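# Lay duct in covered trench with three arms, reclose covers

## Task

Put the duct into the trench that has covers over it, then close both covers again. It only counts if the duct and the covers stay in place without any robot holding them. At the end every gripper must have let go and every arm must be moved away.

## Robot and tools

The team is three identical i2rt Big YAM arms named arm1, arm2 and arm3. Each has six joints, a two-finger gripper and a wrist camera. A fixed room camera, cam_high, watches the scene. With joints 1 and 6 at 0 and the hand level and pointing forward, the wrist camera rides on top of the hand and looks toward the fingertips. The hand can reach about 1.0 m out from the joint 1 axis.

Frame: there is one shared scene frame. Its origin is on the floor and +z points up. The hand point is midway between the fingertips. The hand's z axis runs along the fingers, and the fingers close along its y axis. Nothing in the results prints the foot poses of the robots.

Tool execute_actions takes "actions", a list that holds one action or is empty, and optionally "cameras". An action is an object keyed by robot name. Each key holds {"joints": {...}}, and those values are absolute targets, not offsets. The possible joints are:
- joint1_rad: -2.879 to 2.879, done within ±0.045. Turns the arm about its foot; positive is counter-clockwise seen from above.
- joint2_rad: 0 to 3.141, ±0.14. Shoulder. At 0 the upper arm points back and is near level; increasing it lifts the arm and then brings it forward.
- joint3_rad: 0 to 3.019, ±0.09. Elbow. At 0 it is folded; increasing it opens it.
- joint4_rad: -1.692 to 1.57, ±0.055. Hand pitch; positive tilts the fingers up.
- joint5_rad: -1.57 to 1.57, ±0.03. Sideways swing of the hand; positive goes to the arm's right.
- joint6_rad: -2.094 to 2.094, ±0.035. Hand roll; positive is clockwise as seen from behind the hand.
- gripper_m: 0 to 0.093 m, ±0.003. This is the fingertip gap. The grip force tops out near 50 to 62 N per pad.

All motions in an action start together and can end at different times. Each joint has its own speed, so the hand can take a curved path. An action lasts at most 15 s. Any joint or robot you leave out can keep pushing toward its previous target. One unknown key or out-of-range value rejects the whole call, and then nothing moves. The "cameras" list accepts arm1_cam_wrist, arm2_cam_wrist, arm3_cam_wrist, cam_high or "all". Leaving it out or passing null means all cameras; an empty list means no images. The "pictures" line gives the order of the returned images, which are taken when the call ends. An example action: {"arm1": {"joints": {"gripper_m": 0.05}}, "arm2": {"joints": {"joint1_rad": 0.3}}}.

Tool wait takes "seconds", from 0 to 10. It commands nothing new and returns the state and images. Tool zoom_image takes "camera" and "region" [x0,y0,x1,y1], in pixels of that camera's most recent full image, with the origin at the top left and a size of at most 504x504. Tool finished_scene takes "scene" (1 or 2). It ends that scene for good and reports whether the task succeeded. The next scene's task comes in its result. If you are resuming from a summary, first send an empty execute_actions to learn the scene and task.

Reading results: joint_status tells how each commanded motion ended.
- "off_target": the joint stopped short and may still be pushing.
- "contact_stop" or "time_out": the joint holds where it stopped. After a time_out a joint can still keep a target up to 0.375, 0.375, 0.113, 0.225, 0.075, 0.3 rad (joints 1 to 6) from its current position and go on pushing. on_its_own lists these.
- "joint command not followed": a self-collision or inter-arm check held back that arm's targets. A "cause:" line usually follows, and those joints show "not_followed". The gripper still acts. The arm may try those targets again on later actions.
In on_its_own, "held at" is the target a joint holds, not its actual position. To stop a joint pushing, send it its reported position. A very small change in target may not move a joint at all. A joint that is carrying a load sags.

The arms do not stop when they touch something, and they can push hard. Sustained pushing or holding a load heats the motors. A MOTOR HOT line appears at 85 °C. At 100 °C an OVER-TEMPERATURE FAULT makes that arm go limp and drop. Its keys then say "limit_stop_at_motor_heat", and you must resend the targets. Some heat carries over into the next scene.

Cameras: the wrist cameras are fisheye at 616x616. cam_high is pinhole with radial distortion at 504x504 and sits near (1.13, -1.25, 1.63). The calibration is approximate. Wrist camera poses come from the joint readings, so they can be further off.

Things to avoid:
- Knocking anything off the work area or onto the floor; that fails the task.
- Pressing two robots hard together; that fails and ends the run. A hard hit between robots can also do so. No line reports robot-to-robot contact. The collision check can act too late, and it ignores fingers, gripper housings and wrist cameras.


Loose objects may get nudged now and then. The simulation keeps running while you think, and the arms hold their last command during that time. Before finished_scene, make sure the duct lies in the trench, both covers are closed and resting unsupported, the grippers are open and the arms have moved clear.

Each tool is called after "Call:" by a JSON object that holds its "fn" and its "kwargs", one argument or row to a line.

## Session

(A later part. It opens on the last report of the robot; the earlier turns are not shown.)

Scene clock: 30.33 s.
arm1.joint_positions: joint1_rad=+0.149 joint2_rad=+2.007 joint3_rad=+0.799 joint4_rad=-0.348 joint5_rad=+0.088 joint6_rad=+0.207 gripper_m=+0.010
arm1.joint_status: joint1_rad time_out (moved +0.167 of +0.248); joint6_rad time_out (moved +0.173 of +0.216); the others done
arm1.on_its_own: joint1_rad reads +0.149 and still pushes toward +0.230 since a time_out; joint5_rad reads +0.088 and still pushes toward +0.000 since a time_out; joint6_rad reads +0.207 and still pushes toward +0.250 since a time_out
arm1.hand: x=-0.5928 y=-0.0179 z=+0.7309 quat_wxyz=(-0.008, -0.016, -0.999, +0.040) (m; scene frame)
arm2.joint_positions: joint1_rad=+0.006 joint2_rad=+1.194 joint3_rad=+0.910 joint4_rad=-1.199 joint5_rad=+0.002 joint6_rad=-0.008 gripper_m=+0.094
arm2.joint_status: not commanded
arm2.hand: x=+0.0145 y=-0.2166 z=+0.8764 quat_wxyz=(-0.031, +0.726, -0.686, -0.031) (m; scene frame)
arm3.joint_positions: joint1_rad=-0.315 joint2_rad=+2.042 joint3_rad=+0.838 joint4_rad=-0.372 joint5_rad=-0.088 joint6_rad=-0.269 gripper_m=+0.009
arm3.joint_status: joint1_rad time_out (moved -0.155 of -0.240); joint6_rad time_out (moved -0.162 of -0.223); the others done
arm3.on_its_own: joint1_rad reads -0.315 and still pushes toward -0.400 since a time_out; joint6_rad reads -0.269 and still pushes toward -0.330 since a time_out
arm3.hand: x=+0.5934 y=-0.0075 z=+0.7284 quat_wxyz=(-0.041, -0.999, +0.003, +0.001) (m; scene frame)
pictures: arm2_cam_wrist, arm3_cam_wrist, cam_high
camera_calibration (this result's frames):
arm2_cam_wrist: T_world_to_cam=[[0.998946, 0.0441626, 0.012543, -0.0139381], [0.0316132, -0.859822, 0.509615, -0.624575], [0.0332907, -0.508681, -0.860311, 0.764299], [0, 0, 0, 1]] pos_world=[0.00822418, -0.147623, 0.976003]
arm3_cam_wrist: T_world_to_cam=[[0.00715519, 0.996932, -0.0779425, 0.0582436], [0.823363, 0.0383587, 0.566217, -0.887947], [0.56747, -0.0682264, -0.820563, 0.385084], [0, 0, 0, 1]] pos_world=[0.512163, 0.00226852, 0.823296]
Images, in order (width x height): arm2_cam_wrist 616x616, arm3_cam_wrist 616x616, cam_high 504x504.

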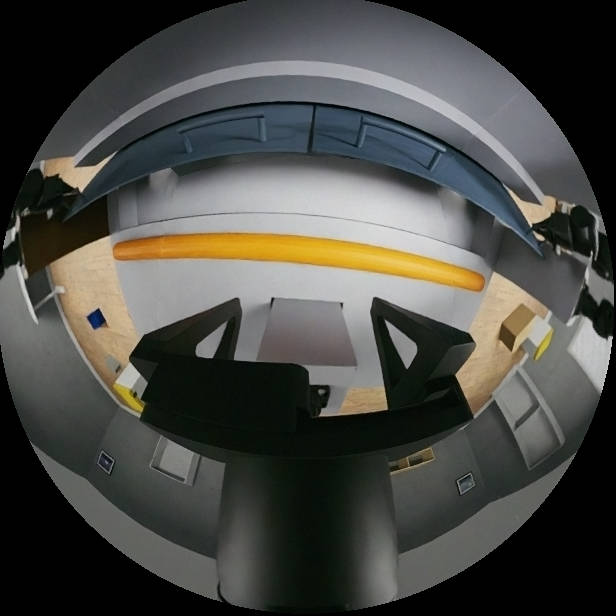

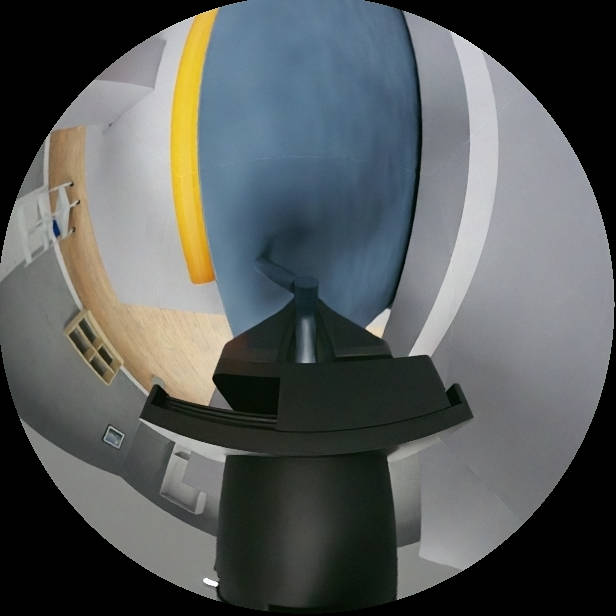

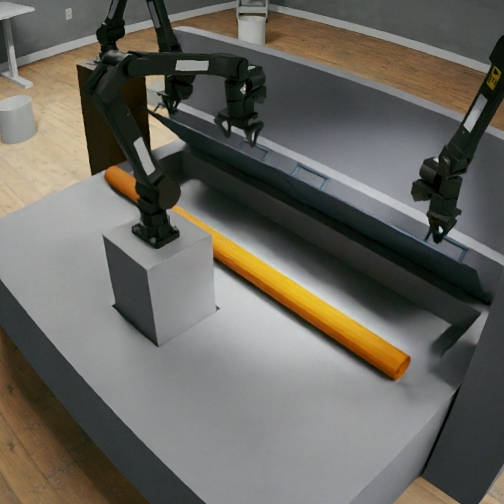

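Call:
{"fn": "execute_actions", "kwargs": {
  "actions": [
    {"arm1":{"joints":{"joint1_rad":0.37,"joint2_rad":1.9,"joint3_rad":0.84,"joint4_rad":-0.48,"joint6_rad":0.39}},"arm2":{"joints":{"joint1_rad":0.11,"joint2_rad":1.76,"joint3_rad":0.545,"joint4_rad":-0.33,"joint6_rad":-1.42}},"arm3":{"joints":{"joint1_rad":-0.53,"joint2_rad":1.93,"joint3_rad":0.89,"joint4_rad":-0.49,"joint6_rad":-0.45}}}
  ],
  "cameras": ["cam_high","arm3_cam_wrist","arm2_cam_wrist"]
}}

Scene clock: 33.70 s.
arm1.joint_positions: joint1_rad=+0.307 joint2_rad=+1.921 joint3_rad=+0.830 joint4_rad=-0.463 joint5_rad=+0.079 joint6_rad=+0.361 gripper_m=+0.010
arm1.joint_status: joint1_rad time_out (moved +0.158 of +0.221); the others done
arm1.on_its_own: joint1_rad reads +0.307 and still pushes toward +0.370 since a time_out; joint5_rad reads +0.079 and still pushes toward +0.000 since a time_out
arm1.hand: x=-0.5931 y=+0.0468 z=+0.7673 quat_wxyz=(-0.014, -0.014, -0.999, +0.032) (m; scene frame)
arm2.joint_positions: joint1_rad=+0.106 joint2_rad=+1.763 joint3_rad=+0.538 joint4_rad=-0.341 joint5_rad=+0.002 joint6_rad=-1.411 gripper_m=+0.094
arm2.joint_status: all done
arm2.hand: x=-0.0123 y=-0.2618 z=+0.6047 quat_wxyz=(-0.002, +1.000, -0.006, +0.000) (m; scene frame)
arm3.joint_positions: joint1_rad=-0.457 joint2_rad=+1.967 joint3_rad=+0.873 joint4_rad=-0.473 joint5_rad=-0.080 joint6_rad=-0.407 gripper_m=+0.010
arm3.joint_status: joint1_rad time_out (moved -0.142 of -0.215); joint6_rad time_out (moved -0.137 of -0.181); the others done
arm3.on_its_own: joint1_rad reads -0.457 and still pushes toward -0.530 since a time_out; joint6_rad reads -0.407 and still pushes toward -0.450 since a time_out
arm3.hand: x=+0.5945 y=+0.0533 z=+0.7624 quat_wxyz=(-0.033, -0.999, +0.005, +0.010) (m; scene frame)
pictures: arm2_cam_wrist, arm3_cam_wrist, cam_high
camera_calibration (this result's frames):
arm2_cam_wrist: T_world_to_cam=[[0.0224788, 0.999618, 0.016071, 0.254173], [0.811785, -0.0276328, 0.583303, -0.341238], [0.583524, -0.0000657907, -0.812096, 0.619279], [0, 0, 0, 1]] pos_world=[-0.0900656, -0.263464, 0.697874]
arm3_cam_wrist: T_world_to_cam=[[0.0102897, 0.997975, -0.0627636, -0.0132766], [0.832957, 0.0261728, 0.552719, -0.90521], [0.553242, -0.0579667, -0.831001, 0.432342], [0, 0, 0, 1]] pos_world=[0.514948, 0.062003, 0.85877]
Images, in order (width x height): arm2_cam_wrist 616x616, arm3_cam_wrist 616x616, cam_high 504x504.

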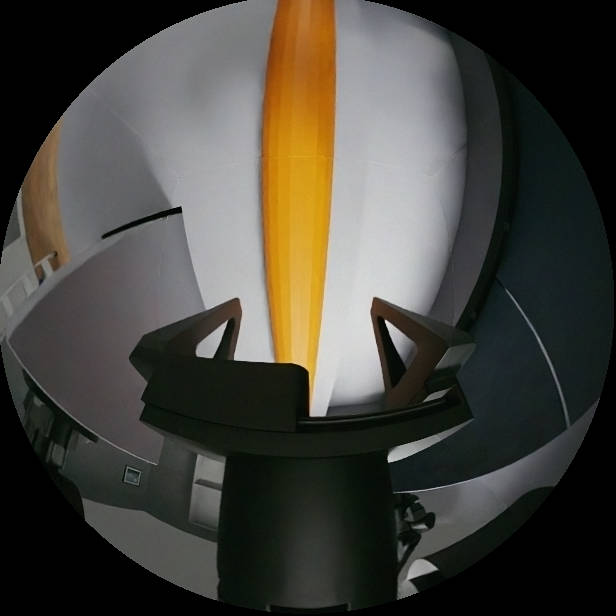

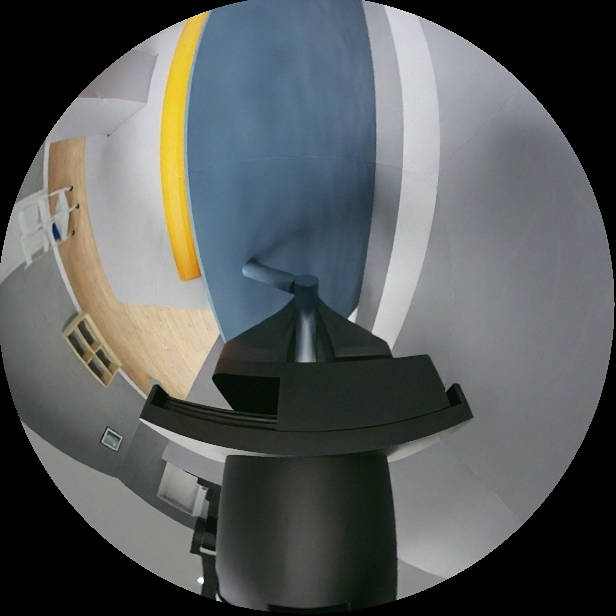

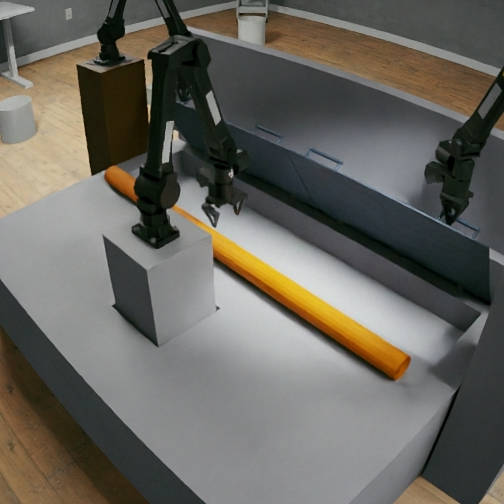

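Call:
{"fn": "execute_actions", "kwargs": {
  "actions": [
    {"arm1":{"joints":{"joint1_rad":0.47,"joint2_rad":1.9,"joint3_rad":0.9,"joint4_rad":-0.54,"joint6_rad":0.49}},"arm2":{"joints":{"joint2_rad":1.947,"joint3_rad":0.53,"joint4_rad":-0.13}},"arm3":{"joints":{"joint1_rad":-0.62,"joint2_rad":1.93,"joint3_rad":0.965,"joint4_rad":-0.57,"joint6_rad":-0.53}}}
  ],
  "cameras": ["cam_high","arm1_cam_wrist","arm2_cam_wrist"]
}}

Scene clock: 36.53 s.
arm1.joint_positions: joint1_rad=+0.325 joint2_rad=+1.932 joint3_rad=+0.856 joint4_rad=-0.512 joint5_rad=+0.115 joint6_rad=+0.396 gripper_m=+0.010
arm1.joint_status: joint1_rad time_out (moved +0.018 of +0.163); joint6_rad time_out (moved +0.035 of +0.129); the others done
arm1.on_its_own: joint1_rad reads +0.325 and still pushes toward +0.470 since a time_out; joint5_rad reads +0.115 and still pushes toward +0.000 since a time_out; joint6_rad reads +0.396 and still pushes toward +0.490 since a time_out
arm1.hand: x=-0.5928 y=+0.0482 z=+0.7684 quat_wxyz=(-0.005, -0.021, -0.998, +0.055) (m; scene frame)
arm2.joint_positions: joint1_rad=+0.106 joint2_rad=+1.960 joint3_rad=+0.538 joint4_rad=-0.141 joint5_rad=+0.002 joint6_rad=-1.412 gripper_m=+0.094
arm2.joint_status: all done
arm2.hand: x=-0.0117 y=-0.2663 z=+0.5523 quat_wxyz=(-0.004, +1.000, -0.005, +0.000) (m; scene frame)
arm3.joint_positions: joint1_rad=-0.470 joint2_rad=+1.981 joint3_rad=+0.907 joint4_rad=-0.536 joint5_rad=-0.106 joint6_rad=-0.435 gripper_m=+0.010
arm3.joint_status: joint1_rad time_out (moved -0.013 of -0.163); joint6_rad time_out (moved -0.028 of -0.123); the others done
arm3.on_its_own: joint1_rad reads -0.470 and still pushes toward -0.620 since a time_out; joint6_rad reads -0.435 and still pushes toward -0.530 since a time_out
arm3.hand: x=+0.5944 y=+0.0544 z=+0.7633 quat_wxyz=(-0.054, -0.999, -0.001, -0.004) (m; scene frame)
pictures: arm1_cam_wrist, arm2_cam_wrist, cam_high
camera_calibration (this result's frames):
arm1_cam_wrist: T_world_to_cam=[[-0.0389935, -0.993157, 0.110082, -0.0590628], [-0.821331, 0.0946007, 0.562553, -0.916166], [-0.569118, -0.0684777, -0.8194, 0.418894], [0, 0, 0, 1]] pos_world=[-0.516378, 0.0566962, 0.865136]
arm2_cam_wrist: T_world_to_cam=[[0.0217241, 0.999582, 0.0190777, 0.257833], [0.812066, -0.028773, 0.582855, -0.311405], [0.583161, 0.0028304, -0.812352, 0.577248], [0, 0, 0, 1]] pos_world=[-0.0893483, -0.268319, 0.645513]
Images, in order (width x height): arm1_cam_wrist 616x616, arm2_cam_wrist 616x616, cam_high 504x504.

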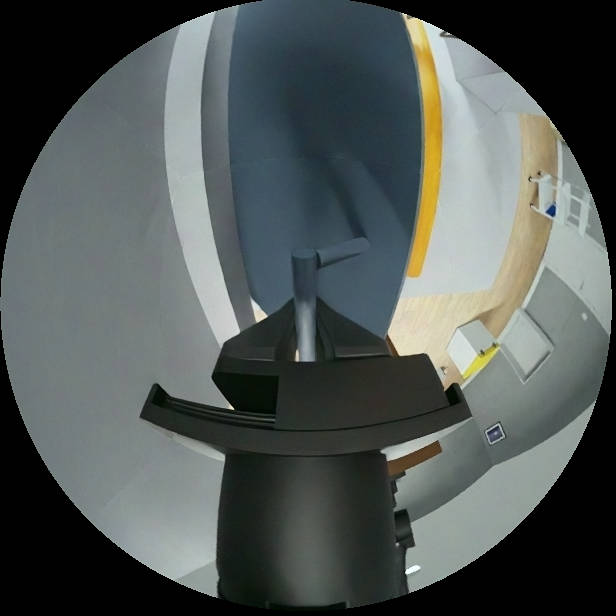

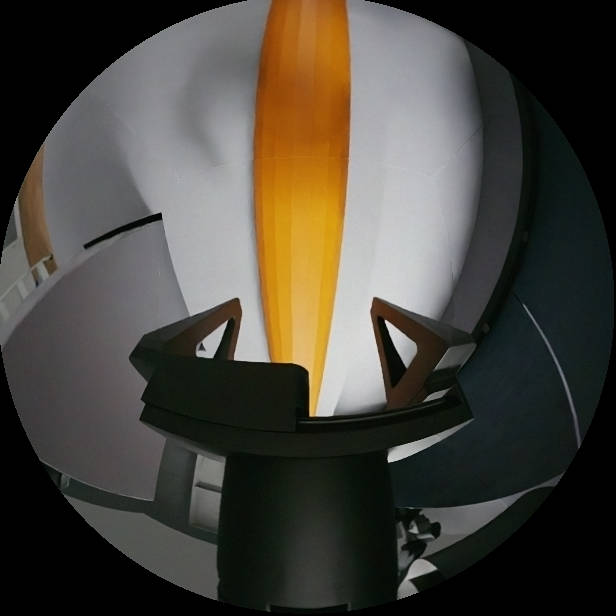

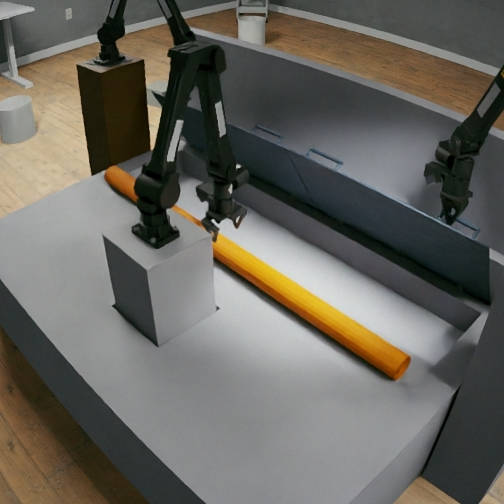

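Call:
{"fn": "execute_actions", "kwargs": {
  "actions": [
    {"arm1":{"joints":{"joint1_rad":0.35,"joint2_rad":1.9,"joint3_rad":0.84,"joint4_rad":-0.48,"joint6_rad":0.36}},"arm2":{"joints":{"joint2_rad":2.21,"joint3_rad":0.59,"joint4_rad":0.07}},"arm3":{"joints":{"joint1_rad":-0.5,"joint2_rad":1.93,"joint3_rad":0.89,"joint4_rad":-0.49,"joint6_rad":-0.41}}}
  ],
  "cameras": ["cam_high","arm3_cam_wrist","arm2_cam_wrist"]
}}

Scene clock: 39.47 s.
arm1.joint_positions: joint1_rad=+0.301 joint2_rad=+1.929 joint3_rad=+0.844 joint4_rad=-0.490 joint5_rad=+0.074 joint6_rad=+0.357 gripper_m=+0.010
arm1.joint_status: joint1_rad time_out (moved -0.024 of +0.025); the others done
arm1.on_its_own: joint1_rad reads +0.301 and still pushes toward +0.350 since a time_out; joint5_rad reads +0.074 and still pushes toward +0.000 since a time_out; joint5_rad moved -0.040 toward your old target +0.000
arm1.hand: x=-0.5930 y=+0.0454 z=+0.7667 quat_wxyz=(-0.003, -0.014, -0.999, +0.034) (m; scene frame)
arm2.joint_positions: joint1_rad=+0.109 joint2_rad=+2.223 joint3_rad=+0.590 joint4_rad=+0.067 joint5_rad=-0.002 joint6_rad=-1.412 gripper_m=+0.094
arm2.joint_status: all done
arm2.hand: x=-0.0126 y=-0.2700 z=+0.4840 quat_wxyz=(-0.002, +1.000, -0.004, -0.002) (m; scene frame)
arm3.joint_positions: joint1_rad=-0.447 joint2_rad=+1.975 joint3_rad=+0.887 joint4_rad=-0.499 joint5_rad=-0.067 joint6_rad=-0.398 gripper_m=+0.010
arm3.joint_status: joint1_rad time_out (moved +0.023 of -0.030); the others done
arm3.on_its_own: joint1_rad reads -0.447 and still pushes toward -0.500 since a time_out
arm3.hand: x=+0.5945 y=+0.0514 z=+0.7615 quat_wxyz=(-0.031, -0.999, +0.005, -0.002) (m; scene frame)
pictures: arm2_cam_wrist, arm3_cam_wrist, cam_high
camera_calibration (this result's frames):
arm2_cam_wrist: T_world_to_cam=[[0.0190906, 0.999687, 0.0161756, 0.264273], [0.814135, -0.0249343, 0.58014, -0.268523], [0.580362, 0.00209391, -0.814356, 0.523076], [0, 0, 0, 1]] pos_world=[-0.0900043, -0.271981, 0.577476]
arm3_cam_wrist: T_world_to_cam=[[0.0109893, 0.998159, -0.059642, -0.0142296], [0.819416, 0.0251953, 0.572646, -0.911692], [0.573094, -0.0551646, -0.817631, 0.409418], [0, 0, 0, 1]] pos_world=[0.512576, 0.0597591, 0.85598]
Images, in order (width x height): arm2_cam_wrist 616x616, arm3_cam_wrist 616x616, cam_high 504x504.

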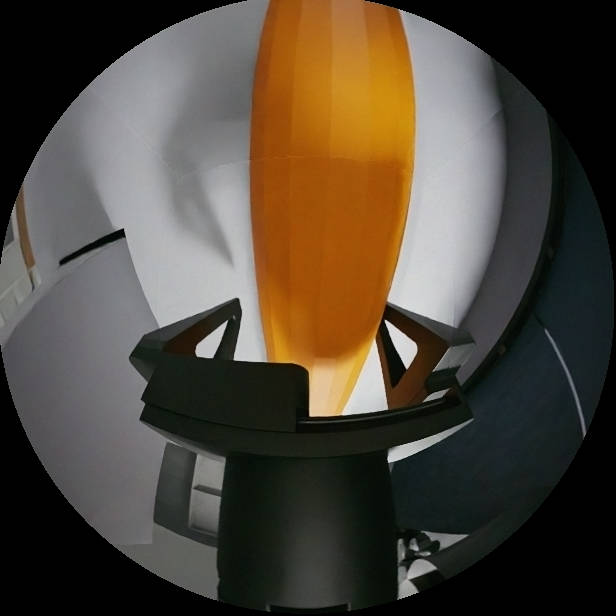

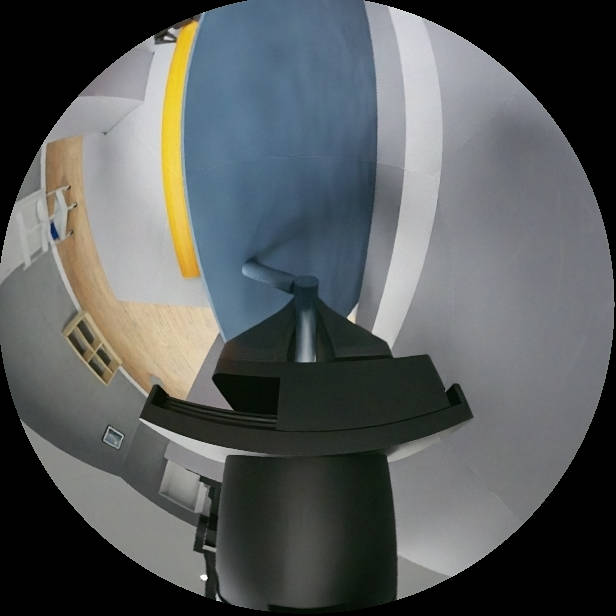

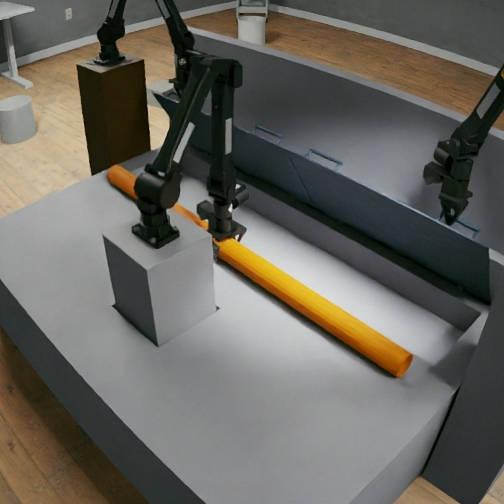

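Call:
{"fn": "execute_actions", "kwargs": {
  "actions": [
    {"arm2":{"joints":{"joint2_rad":2.26,"joint3_rad":0.615,"joint4_rad":0.095}}}
  ],
  "cameras": []
}}

Call:
{"fn": "execute_actions", "kwargs": {
  "actions": [
    {"arm2":{"joints":{"gripper_m":0.03}}}
  ],
  "cameras": []
}}

Call:
{"fn": "execute_actions", "kwargs": {
  "actions": [
    {"arm2":{"joints":{"joint2_rad":2.1,"joint3_rad":0.57,"joint4_rad":-0.02}}}
  ],
  "cameras": ["cam_high","arm2_cam_wrist"]
}}

Call:
{"fn": "zoom_image", "kwargs": {
  "camera": "cam_high",
  "region": [250, 200, 504, 420]
}}

Scene clock: 42.07 s.
arm1.joint_positions: joint1_rad=+0.301 joint2_rad=+1.929 joint3_rad=+0.844 joint4_rad=-0.490 joint5_rad=+0.074 joint6_rad=+0.357 gripper_m=+0.010
arm1.joint_status: not commanded
arm1.on_its_own: joint1_rad reads +0.301 and still pushes toward +0.350 since a time_out; joint5_rad reads +0.074 and still pushes toward +0.000 since a time_out
arm1.hand: x=-0.5930 y=+0.0454 z=+0.7667 quat_wxyz=(-0.003, -0.014, -0.999, +0.034) (m; scene frame)
arm2.joint_positions: joint1_rad=+0.109 joint2_rad=+2.257 joint3_rad=+0.611 joint4_rad=+0.086 joint5_rad=-0.002 joint6_rad=-1.412 gripper_m=+0.094
arm2.joint_status: all done
arm2.hand: x=-0.0134 y=-0.2649 z=+0.4746 quat_wxyz=(-0.005, +1.000, -0.004, -0.002) (m; scene frame)
arm3.joint_positions: joint1_rad=-0.447 joint2_rad=+1.975 joint3_rad=+0.887 joint4_rad=-0.499 joint5_rad=-0.067 joint6_rad=-0.398 gripper_m=+0.010
arm3.joint_status: not commanded
arm3.on_its_own: joint1_rad reads -0.447 and still pushes toward -0.500 since a time_out
arm3.hand: x=+0.5945 y=+0.0514 z=+0.7615 quat_wxyz=(-0.031, -0.999, +0.005, -0.002) (m; scene frame)
pictures: none
No camera images: the call's "cameras" was empty. Leave "cameras" out to get every camera's image.

Scene clock: 42.70 s.
arm1.joint_positions: joint1_rad=+0.301 joint2_rad=+1.929 joint3_rad=+0.844 joint4_rad=-0.490 joint5_rad=+0.074 joint6_rad=+0.357 gripper_m=+0.010
arm1.joint_status: not commanded
arm1.on_its_own: joint1_rad reads +0.301 and still pushes toward +0.350 since a time_out; joint5_rad reads +0.074 and still pushes toward +0.000 since a time_out
arm1.hand: x=-0.5930 y=+0.0454 z=+0.7667 quat_wxyz=(-0.003, -0.014, -0.999, +0.034) (m; scene frame)
arm2.joint_positions: joint1_rad=+0.109 joint2_rad=+2.257 joint3_rad=+0.616 joint4_rad=+0.092 joint5_rad=-0.001 joint6_rad=-1.410 gripper_m=+0.075
arm2.joint_status: gripper_m off_target (ended at +0.075, target +0.030)
arm2.hand: x=-0.0138 y=-0.2605 z=+0.4745 quat_wxyz=(-0.011, +1.000, -0.005, -0.002) (m; scene frame)
arm3.joint_positions: joint1_rad=-0.447 joint2_rad=+1.975 joint3_rad=+0.887 joint4_rad=-0.499 joint5_rad=-0.067 joint6_rad=-0.398 gripper_m=+0.010
arm3.joint_status: not commanded
arm3.on_its_own: joint1_rad reads -0.447 and still pushes toward -0.500 since a time_out
arm3.hand: x=+0.5945 y=+0.0514 z=+0.7615 quat_wxyz=(-0.031, -0.999, +0.005, -0.002) (m; scene frame)
pictures: none
No camera images: the call's "cameras" was empty. Leave "cameras" out to get every camera's image.

Scene clock: 43.67 s.
arm1.joint_positions: joint1_rad=+0.301 joint2_rad=+1.929 joint3_rad=+0.844 joint4_rad=-0.490 joint5_rad=+0.074 joint6_rad=+0.357 gripper_m=+0.010
arm1.joint_status: not commanded
arm1.on_its_own: joint1_rad reads +0.301 and still pushes toward +0.350 since a time_out; joint5_rad reads +0.074 and still pushes toward +0.000 since a time_out
arm1.hand: x=-0.5930 y=+0.0454 z=+0.7667 quat_wxyz=(-0.003, -0.014, -0.999, +0.034) (m; scene frame)
arm2.joint_positions: joint1_rad=+0.109 joint2_rad=+2.158 joint3_rad=+0.570 joint4_rad=-0.020 joint5_rad=-0.001 joint6_rad=-1.413 gripper_m=+0.075
arm2.joint_status: all done
arm2.hand: x=-0.0107 y=-0.2808 z=+0.5013 quat_wxyz=(+0.019, +1.000, -0.003, +0.003) (m; scene frame)
arm3.joint_positions: joint1_rad=-0.447 joint2_rad=+1.975 joint3_rad=+0.887 joint4_rad=-0.499 joint5_rad=-0.067 joint6_rad=-0.398 gripper_m=+0.010
arm3.joint_status: not commanded
arm3.on_its_own: joint1_rad reads -0.447 and still pushes toward -0.500 since a time_out
arm3.hand: x=+0.5945 y=+0.0514 z=+0.7615 quat_wxyz=(-0.031, -0.999, +0.005, -0.002) (m; scene frame)
pictures: arm2_cam_wrist, cam_high
camera_calibration (this result's frames):
arm2_cam_wrist: T_world_to_cam=[[0.0175782, 0.999516, -0.0256769, 0.295646], [0.809527, 0.000844819, 0.587082, -0.276644], [0.586819, -0.031106, -0.80912, 0.524162], [0, 0, 0, 1]] pos_world=[-0.0888337, -0.278964, 0.594114]
Images, in order (width x height): arm2_cam_wrist 616x616, cam_high 504x504.

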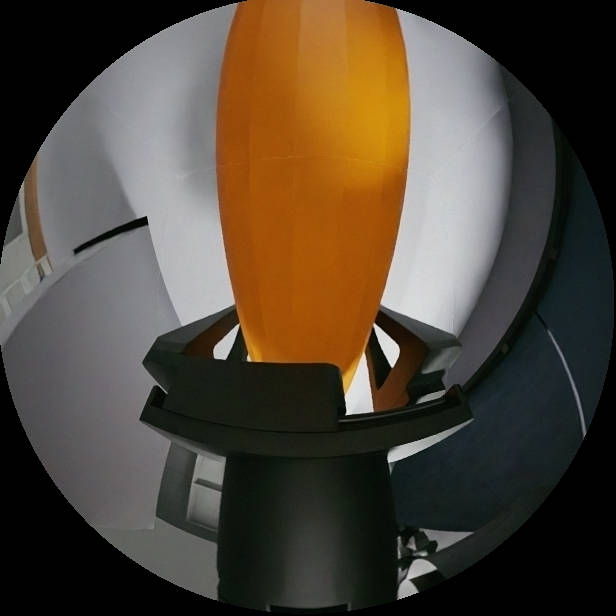

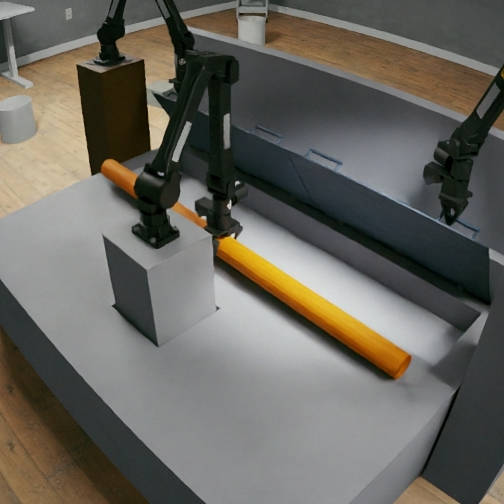

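Region (250, 200, 504, 420) of cam_high's 504x504 image, scaled by 1.984, with more detail than that image has; it fills the top 437 rows of this view, and the rest is white.

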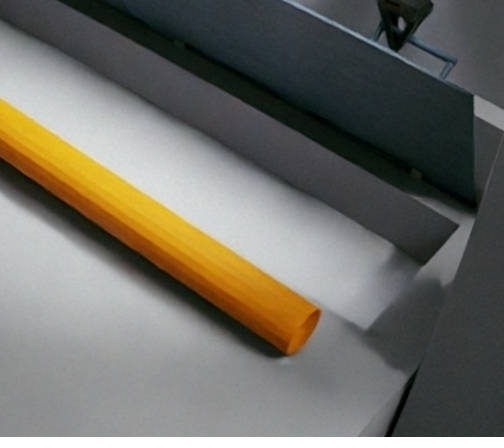

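Call:
{"fn": "execute_actions", "kwargs": {
  "actions": [
    {"arm2":{"joints":{"joint1_rad":0.03,"joint2_rad":2.13,"joint3_rad":0.92,"joint4_rad":-0.04,"joint6_rad":-1.5}}}
  ]
}}

Scene clock: 46.37 s.
arm1.joint_positions: joint1_rad=+0.301 joint2_rad=+1.929 joint3_rad=+0.844 joint4_rad=-0.490 joint5_rad=+0.074 joint6_rad=+0.357 gripper_m=+0.010
arm1.joint_status: not commanded
arm1.on_its_own: joint1_rad reads +0.301 and still pushes toward +0.350 since a time_out; joint5_rad reads +0.074 and still pushes toward +0.000 since a time_out
arm1.hand: x=-0.5930 y=+0.0454 z=+0.7667 quat_wxyz=(-0.003, -0.014, -0.999, +0.034) (m; scene frame)
arm2.joint_positions: joint1_rad=+0.034 joint2_rad=+2.208 joint3_rad=+0.900 joint4_rad=-0.053 joint5_rad=+0.000 joint6_rad=-1.491 gripper_m=+0.074
arm2.joint_status: all done
arm2.hand: x=-0.0042 y=-0.0991 z=+0.5058 quat_wxyz=(-0.104, +0.995, -0.002, -0.008) (m; scene frame)
arm3.joint_positions: joint1_rad=-0.447 joint2_rad=+1.975 joint3_rad=+0.887 joint4_rad=-0.499 joint5_rad=-0.067 joint6_rad=-0.398 gripper_m=+0.010
arm3.joint_status: not commanded
arm3.on_its_own: joint1_rad reads -0.447 and still pushes toward -0.500 since a time_out
arm3.hand: x=+0.5945 y=+0.0514 z=+0.7615 quat_wxyz=(-0.031, -0.999, +0.005, -0.002) (m; scene frame)
pictures: arm1_cam_wrist, arm2_cam_wrist, arm3_cam_wrist, cam_high
camera_calibration (this result's frames):
arm1_cam_wrist: T_world_to_cam=[[-0.0253772, -0.99733, 0.0684805, -0.0215185], [-0.819877, 0.0599585, 0.569391, -0.917925], [-0.571977, -0.041696, -0.819209, 0.414158], [0, 0, 0, 1]] pos_world=[-0.516243, 0.0508451, 0.863414]
arm2_cam_wrist: T_world_to_cam=[[0.0163327, 0.975719, 0.218415, -0.011752], [0.821812, -0.137526, 0.552912, -0.281144], [0.569525, 0.170466, -0.804104, 0.547048], [0, 0, 0, 1]] pos_world=[-0.0803177, -0.120451, 0.597898]
arm3_cam_wrist: T_world_to_cam=[[0.0109893, 0.998159, -0.059642, -0.0142296], [0.819416, 0.0251953, 0.572646, -0.911692], [0.573094, -0.0551646, -0.817631, 0.409418], [0, 0, 0, 1]] pos_world=[0.512576, 0.0597591, 0.85598]
Images, in order (width x height): arm1_cam_wrist 616x616, arm2_cam_wrist 616x616, arm3_cam_wrist 616x616, cam_high 504x504.

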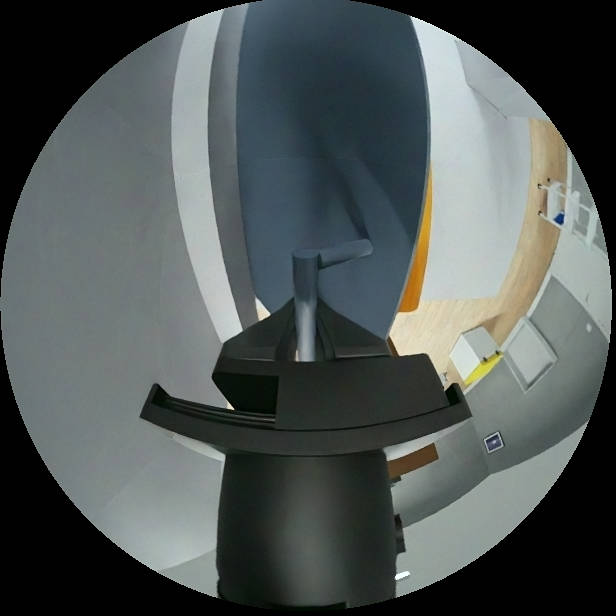

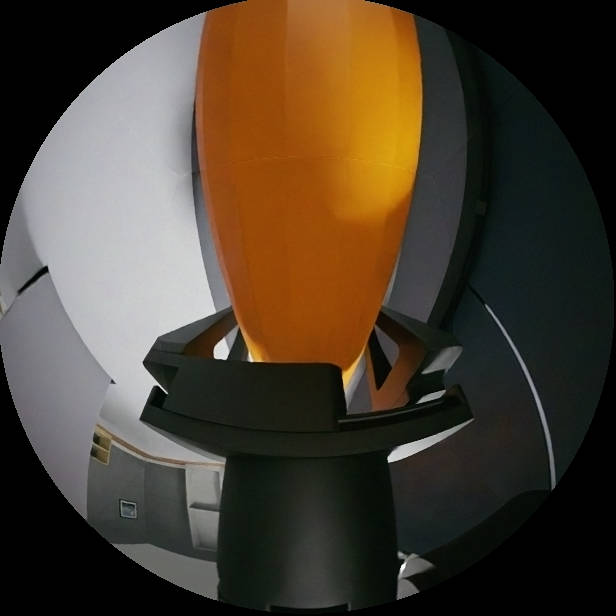

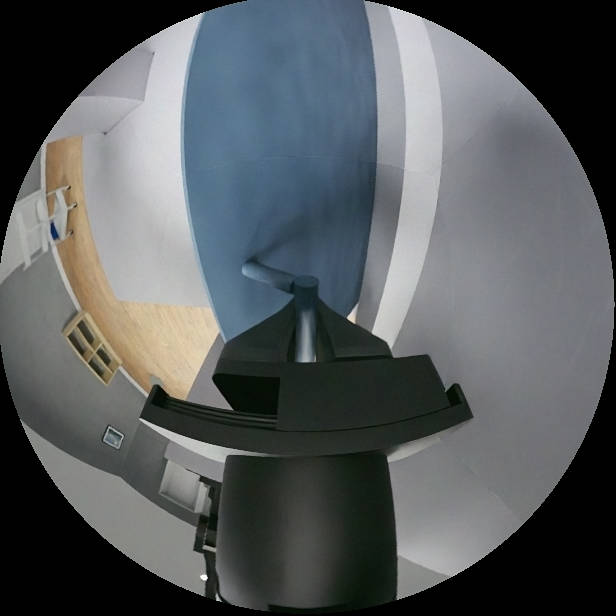

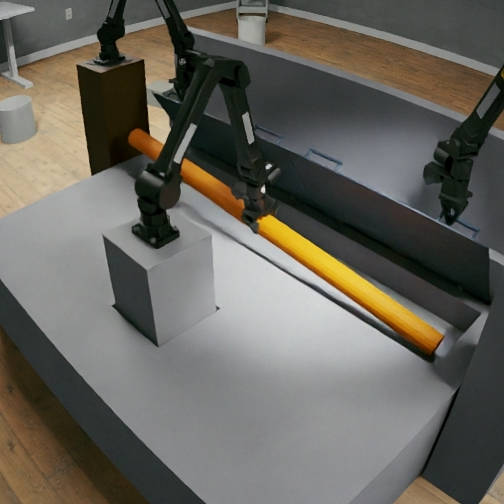

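Call:
{"fn": "zoom_image", "kwargs": {
  "camera": "cam_high",
  "region": [340, 260, 504, 400]
}}

Call:
{"fn": "zoom_image", "kwargs": {
  "camera": "cam_high",
  "region": [90, 90, 290, 250]
}}

Region (340, 260, 504, 400) of cam_high's 504x504 image, scaled by 3.073, with more detail than that image has; it fills the top 430 rows of this view, and the rest is white.

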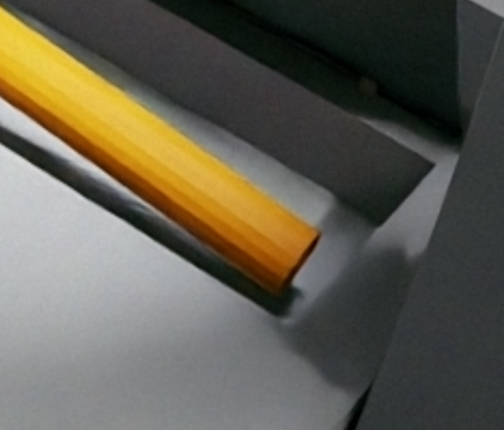

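Region (90, 90, 290, 250) of cam_high's 504x504 image, scaled by 2.520, with more detail than that image has; it fills the top 403 rows of this view, and the rest is white.

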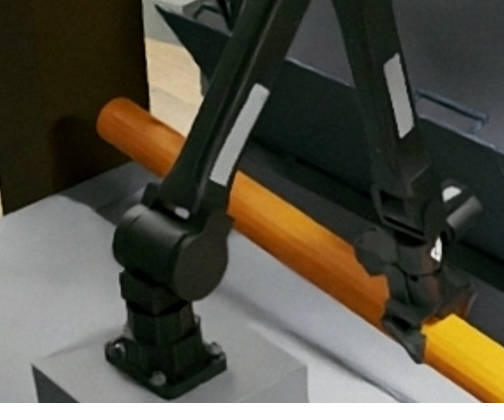

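Call:
{"fn": "execute_actions", "kwargs": {
  "actions": [
    {"arm2":{"joints":{"joint1_rad":0.0,"joint2_rad":2.33,"joint3_rad":1.005,"joint4_rad":0.08,"joint6_rad":-1.53}}}
  ],
  "cameras": ["cam_high","arm2_cam_wrist"]
}}

Call:
{"fn": "zoom_image", "kwargs": {
  "camera": "cam_high",
  "region": [90, 90, 290, 250]
}}

Call:
{"fn": "zoom_image", "kwargs": {
  "camera": "cam_high",
  "region": [340, 260, 504, 400]
}}

Scene clock: 48.37 s.
arm1.joint_positions: joint1_rad=+0.301 joint2_rad=+1.929 joint3_rad=+0.844 joint4_rad=-0.490 joint5_rad=+0.074 joint6_rad=+0.357 gripper_m=+0.010
arm1.joint_status: not commanded
arm1.on_its_own: joint1_rad reads +0.301 and still pushes toward +0.350 since a time_out; joint5_rad reads +0.074 and still pushes toward +0.000 since a time_out
arm1.hand: x=-0.5930 y=+0.0454 z=+0.7667 quat_wxyz=(-0.003, -0.014, -0.999, +0.034) (m; scene frame)
arm2.joint_positions: joint1_rad=+0.012 joint2_rad=+2.430 joint3_rad=+0.981 joint4_rad=+0.058 joint5_rad=-0.002 joint6_rad=-1.527 gripper_m=+0.074
arm2.joint_status: all done
arm2.hand: x=+0.0060 y=-0.1073 z=+0.4260 quat_wxyz=(-0.090, +0.996, +0.005, -0.005) (m; scene frame)
arm3.joint_positions: joint1_rad=-0.447 joint2_rad=+1.975 joint3_rad=+0.887 joint4_rad=-0.499 joint5_rad=-0.067 joint6_rad=-0.398 gripper_m=+0.010
arm3.joint_status: not commanded
arm3.on_its_own: joint1_rad reads -0.447 and still pushes toward -0.500 since a time_out
arm3.hand: x=+0.5945 y=+0.0514 z=+0.7615 quat_wxyz=(-0.031, -0.999, +0.005, -0.002) (m; scene frame)
pictures: arm2_cam_wrist, cam_high
camera_calibration (this result's frames):
arm2_cam_wrist: T_world_to_cam=[[0.00175163, 0.981891, 0.189437, 0.0265451], [0.819337, -0.110015, 0.562657, -0.247686], [0.573309, 0.154227, -0.804693, 0.476914], [0, 0, 0, 1]] pos_world=[-0.070527, -0.126867, 0.518103]
Images, in order (width x height): arm2_cam_wrist 616x616, cam_high 504x504.

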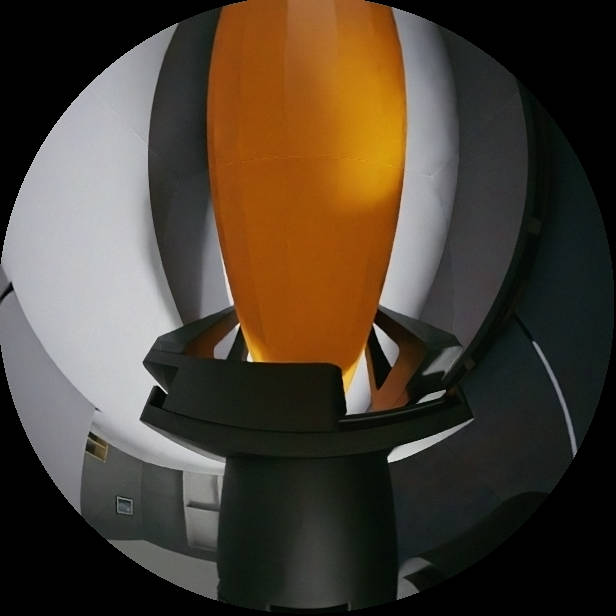

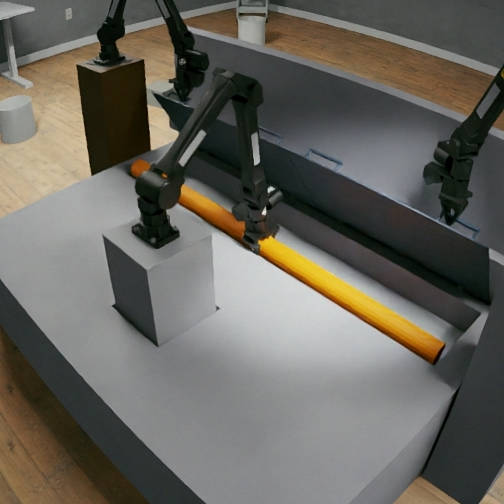

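Region (90, 90, 290, 250) of cam_high's 504x504 image, scaled by 2.520, with more detail than that image has; it fills the top 403 rows of this view, and the rest is white.

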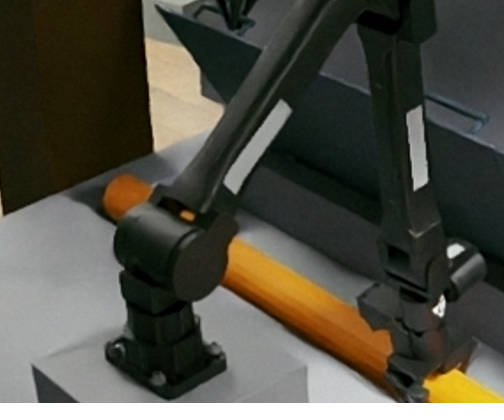

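Region (340, 260, 504, 400) of cam_high's 504x504 image, scaled by 3.073, with more detail than that image has; it fills the top 430 rows of this view, and the rest is white.

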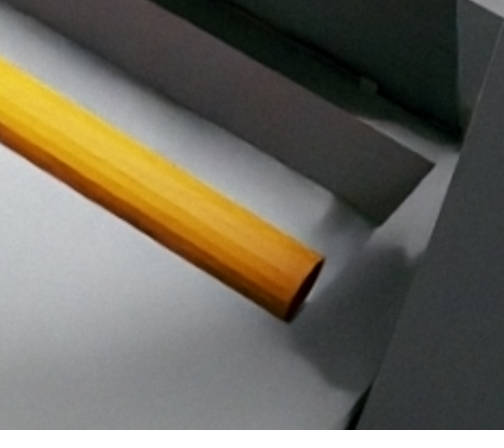

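Call:
{"fn": "execute_actions", "kwargs": {
  "actions": [
    {"arm2":{"joints":{"joint2_rad":2.43,"joint3_rad":1.155,"joint4_rad":0.07}}}
  ],
  "cameras": ["cam_high","arm2_cam_wrist"]
}}

Scene clock: 49.97 s.
arm1.joint_positions: joint1_rad=+0.301 joint2_rad=+1.929 joint3_rad=+0.844 joint4_rad=-0.490 joint5_rad=+0.074 joint6_rad=+0.357 gripper_m=+0.010
arm1.joint_status: not commanded
arm1.on_its_own: joint1_rad reads +0.301 and still pushes toward +0.350 since a time_out; joint5_rad reads +0.074 and still pushes toward +0.000 since a time_out
arm1.hand: x=-0.5930 y=+0.0454 z=+0.7667 quat_wxyz=(-0.003, -0.014, -0.999, +0.034) (m; scene frame)
arm2.joint_positions: joint1_rad=+0.012 joint2_rad=+2.522 joint3_rad=+1.122 joint4_rad=+0.055 joint5_rad=-0.001 joint6_rad=-1.526 gripper_m=+0.074
arm2.joint_status: all done
arm2.hand: x=+0.0035 y=-0.0610 z=+0.3999 quat_wxyz=(-0.113, +0.994, +0.005, -0.006) (m; scene frame)
arm3.joint_positions: joint1_rad=-0.447 joint2_rad=+1.975 joint3_rad=+0.887 joint4_rad=-0.499 joint5_rad=-0.067 joint6_rad=-0.398 gripper_m=+0.010
arm3.joint_status: not commanded
arm3.on_its_own: joint1_rad reads -0.447 and still pushes toward -0.500 since a time_out
arm3.hand: x=+0.5945 y=+0.0514 z=+0.7615 quat_wxyz=(-0.031, -0.999, +0.005, -0.002) (m; scene frame)
pictures: arm2_cam_wrist, cam_high
camera_calibration (this result's frames):
arm2_cam_wrist: T_world_to_cam=[[0.003048, 0.972027, 0.23485, -0.0326909], [0.820529, -0.136672, 0.555025, -0.224502], [0.571597, 0.19101, -0.797992, 0.449788], [0, 0, 0, 1]] pos_world=[-0.0727878, -0.0848206, 0.491209]
Images, in order (width x height): arm2_cam_wrist 616x616, cam_high 504x504.

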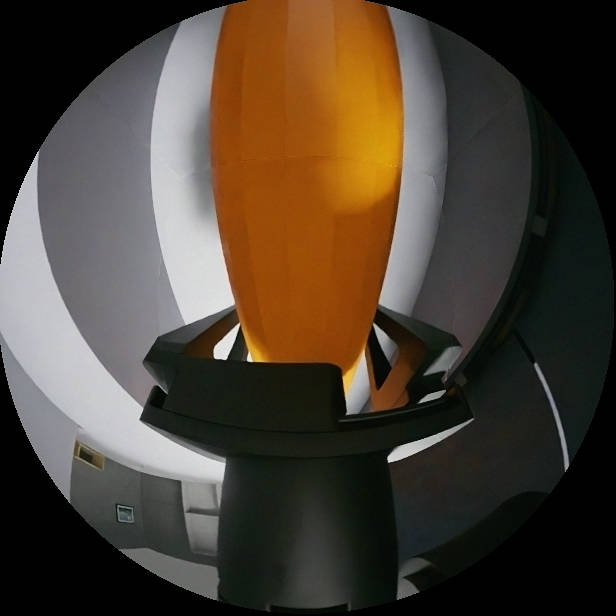

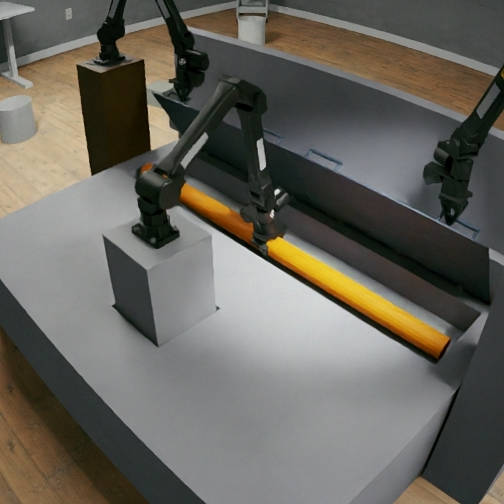

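Call:
{"fn": "execute_actions", "kwargs": {
  "actions": [
    {"arm2":{"joints":{"joint2_rad":2.51,"joint3_rad":1.185,"joint4_rad":0.11}}}
  ],
  "cameras": ["cam_high","arm2_cam_wrist"]
}}

Call:
{"fn": "zoom_image", "kwargs": {
  "camera": "cam_high",
  "region": [90, 90, 290, 250]
}}

Scene clock: 51.37 s.
arm1.joint_positions: joint1_rad=+0.301 joint2_rad=+1.929 joint3_rad=+0.844 joint4_rad=-0.490 joint5_rad=+0.074 joint6_rad=+0.357 gripper_m=+0.010
arm1.joint_status: not commanded
arm1.on_its_own: joint1_rad reads +0.301 and still pushes toward +0.350 since a time_out; joint5_rad reads +0.074 and still pushes toward +0.000 since a time_out
arm1.hand: x=-0.5930 y=+0.0454 z=+0.7667 quat_wxyz=(-0.003, -0.014, -0.999, +0.034) (m; scene frame)
arm2.joint_positions: joint1_rad=+0.012 joint2_rad=+2.600 joint3_rad=+1.152 joint4_rad=+0.083 joint5_rad=+0.004 joint6_rad=-1.536 gripper_m=+0.074
arm2.joint_status: all done
arm2.hand: x=+0.0051 y=-0.0724 z=+0.3686 quat_wxyz=(-0.103, +0.995, +0.009, -0.003) (m; scene frame)
arm3.joint_positions: joint1_rad=-0.447 joint2_rad=+1.975 joint3_rad=+0.887 joint4_rad=-0.499 joint5_rad=-0.067 joint6_rad=-0.398 gripper_m=+0.010
arm3.joint_status: not commanded
arm3.on_its_own: joint1_rad reads -0.447 and still pushes toward -0.500 since a time_out
arm3.hand: x=+0.5945 y=+0.0514 z=+0.7615 quat_wxyz=(-0.031, -0.999, +0.005, -0.002) (m; scene frame)
pictures: arm2_cam_wrist, cam_high
camera_calibration (this result's frames):
arm2_cam_wrist: T_world_to_cam=[[-0.00679309, 0.976471, 0.21554, -0.00682261], [0.816898, -0.118898, 0.564394, -0.212088], [0.576742, 0.179908, -0.79687, 0.424852], [0, 0, 0, 1]] pos_world=[-0.0718219, -0.0949891, 0.459724]
Images, in order (width x height): arm2_cam_wrist 616x616, cam_high 504x504.

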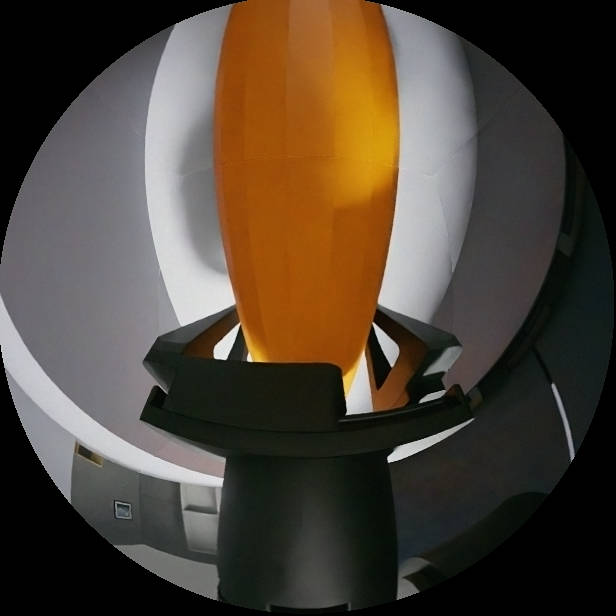

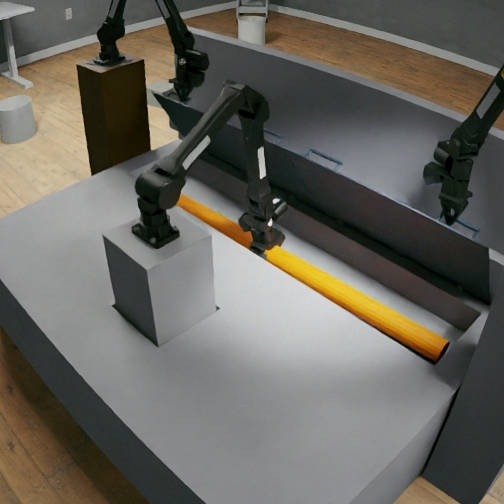

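Region (90, 90, 290, 250) of cam_high's 504x504 image, scaled by 2.520, with more detail than that image has; it fills the top 403 rows of this view, and the rest is white.

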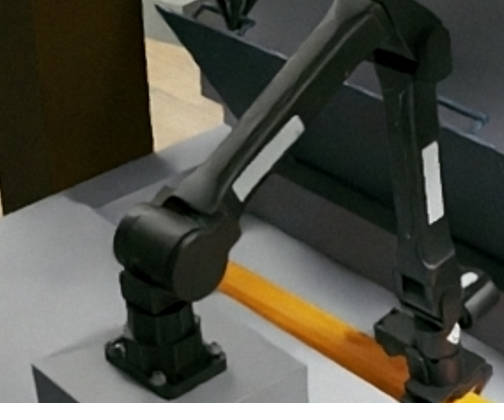

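Call:
{"fn": "execute_actions", "kwargs": {
  "actions": [
    {"arm2":{"joints":{"joint2_rad":2.6,"joint3_rad":1.23,"joint4_rad":0.13}}}
  ],
  "cameras": ["cam_high","arm2_cam_wrist"]
}}

Scene clock: 52.23 s.
arm1.joint_positions: joint1_rad=+0.301 joint2_rad=+1.929 joint3_rad=+0.844 joint4_rad=-0.490 joint5_rad=+0.074 joint6_rad=+0.357 gripper_m=+0.010
arm1.joint_status: not commanded
arm1.on_its_own: joint1_rad reads +0.301 and still pushes toward +0.350 since a time_out; joint5_rad reads +0.074 and still pushes toward +0.000 since a time_out
arm1.hand: x=-0.5930 y=+0.0454 z=+0.7667 quat_wxyz=(-0.003, -0.014, -0.999, +0.034) (m; scene frame)
arm2.joint_positions: joint1_rad=+0.012 joint2_rad=+2.610 joint3_rad=+1.162 joint4_rad=+0.090 joint5_rad=+0.004 joint6_rad=-1.533 gripper_m=+0.074
arm2.joint_status: all done
arm2.hand: x=+0.0049 y=-0.0690 z=+0.3655 quat_wxyz=(-0.107, +0.994, +0.008, -0.003) (m; scene frame)
arm3.joint_positions: joint1_rad=-0.447 joint2_rad=+1.975 joint3_rad=+0.887 joint4_rad=-0.499 joint5_rad=-0.067 joint6_rad=-0.398 gripper_m=+0.010
arm3.joint_status: not commanded
arm3.on_its_own: joint1_rad reads -0.447 and still pushes toward -0.500 since a time_out
arm3.hand: x=+0.5945 y=+0.0514 z=+0.7615 quat_wxyz=(-0.031, -0.999, +0.005, -0.002) (m; scene frame)
pictures: arm2_cam_wrist, cam_high
camera_calibration (this result's frames):
arm2_cam_wrist: T_world_to_cam=[[-0.00403199, 0.97482, 0.222958, -0.0122192], [0.817127, -0.125313, 0.562673, -0.209575], [0.576444, 0.184454, -0.796046, 0.421851], [0, 0, 0, 1]] pos_world=[-0.071974, -0.0921631, 0.456459]
Images, in order (width x height): arm2_cam_wrist 616x616, cam_high 504x504.

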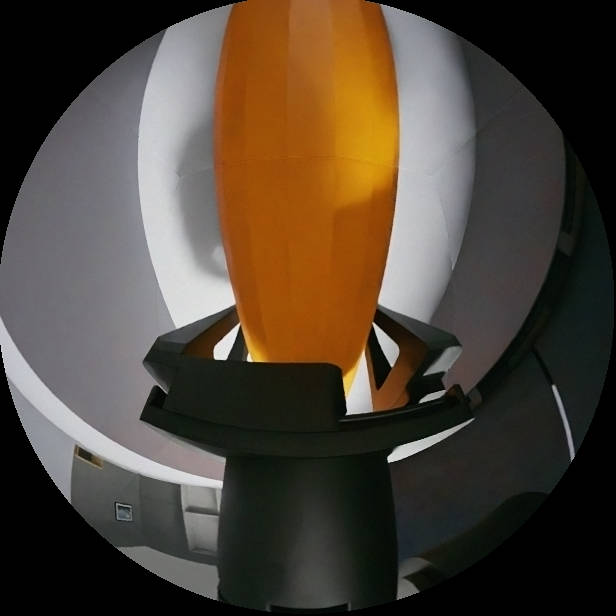

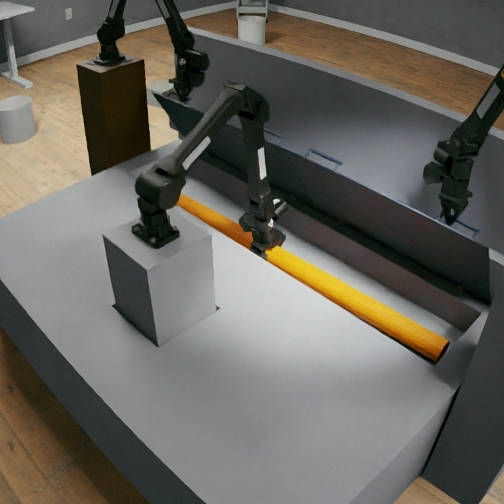

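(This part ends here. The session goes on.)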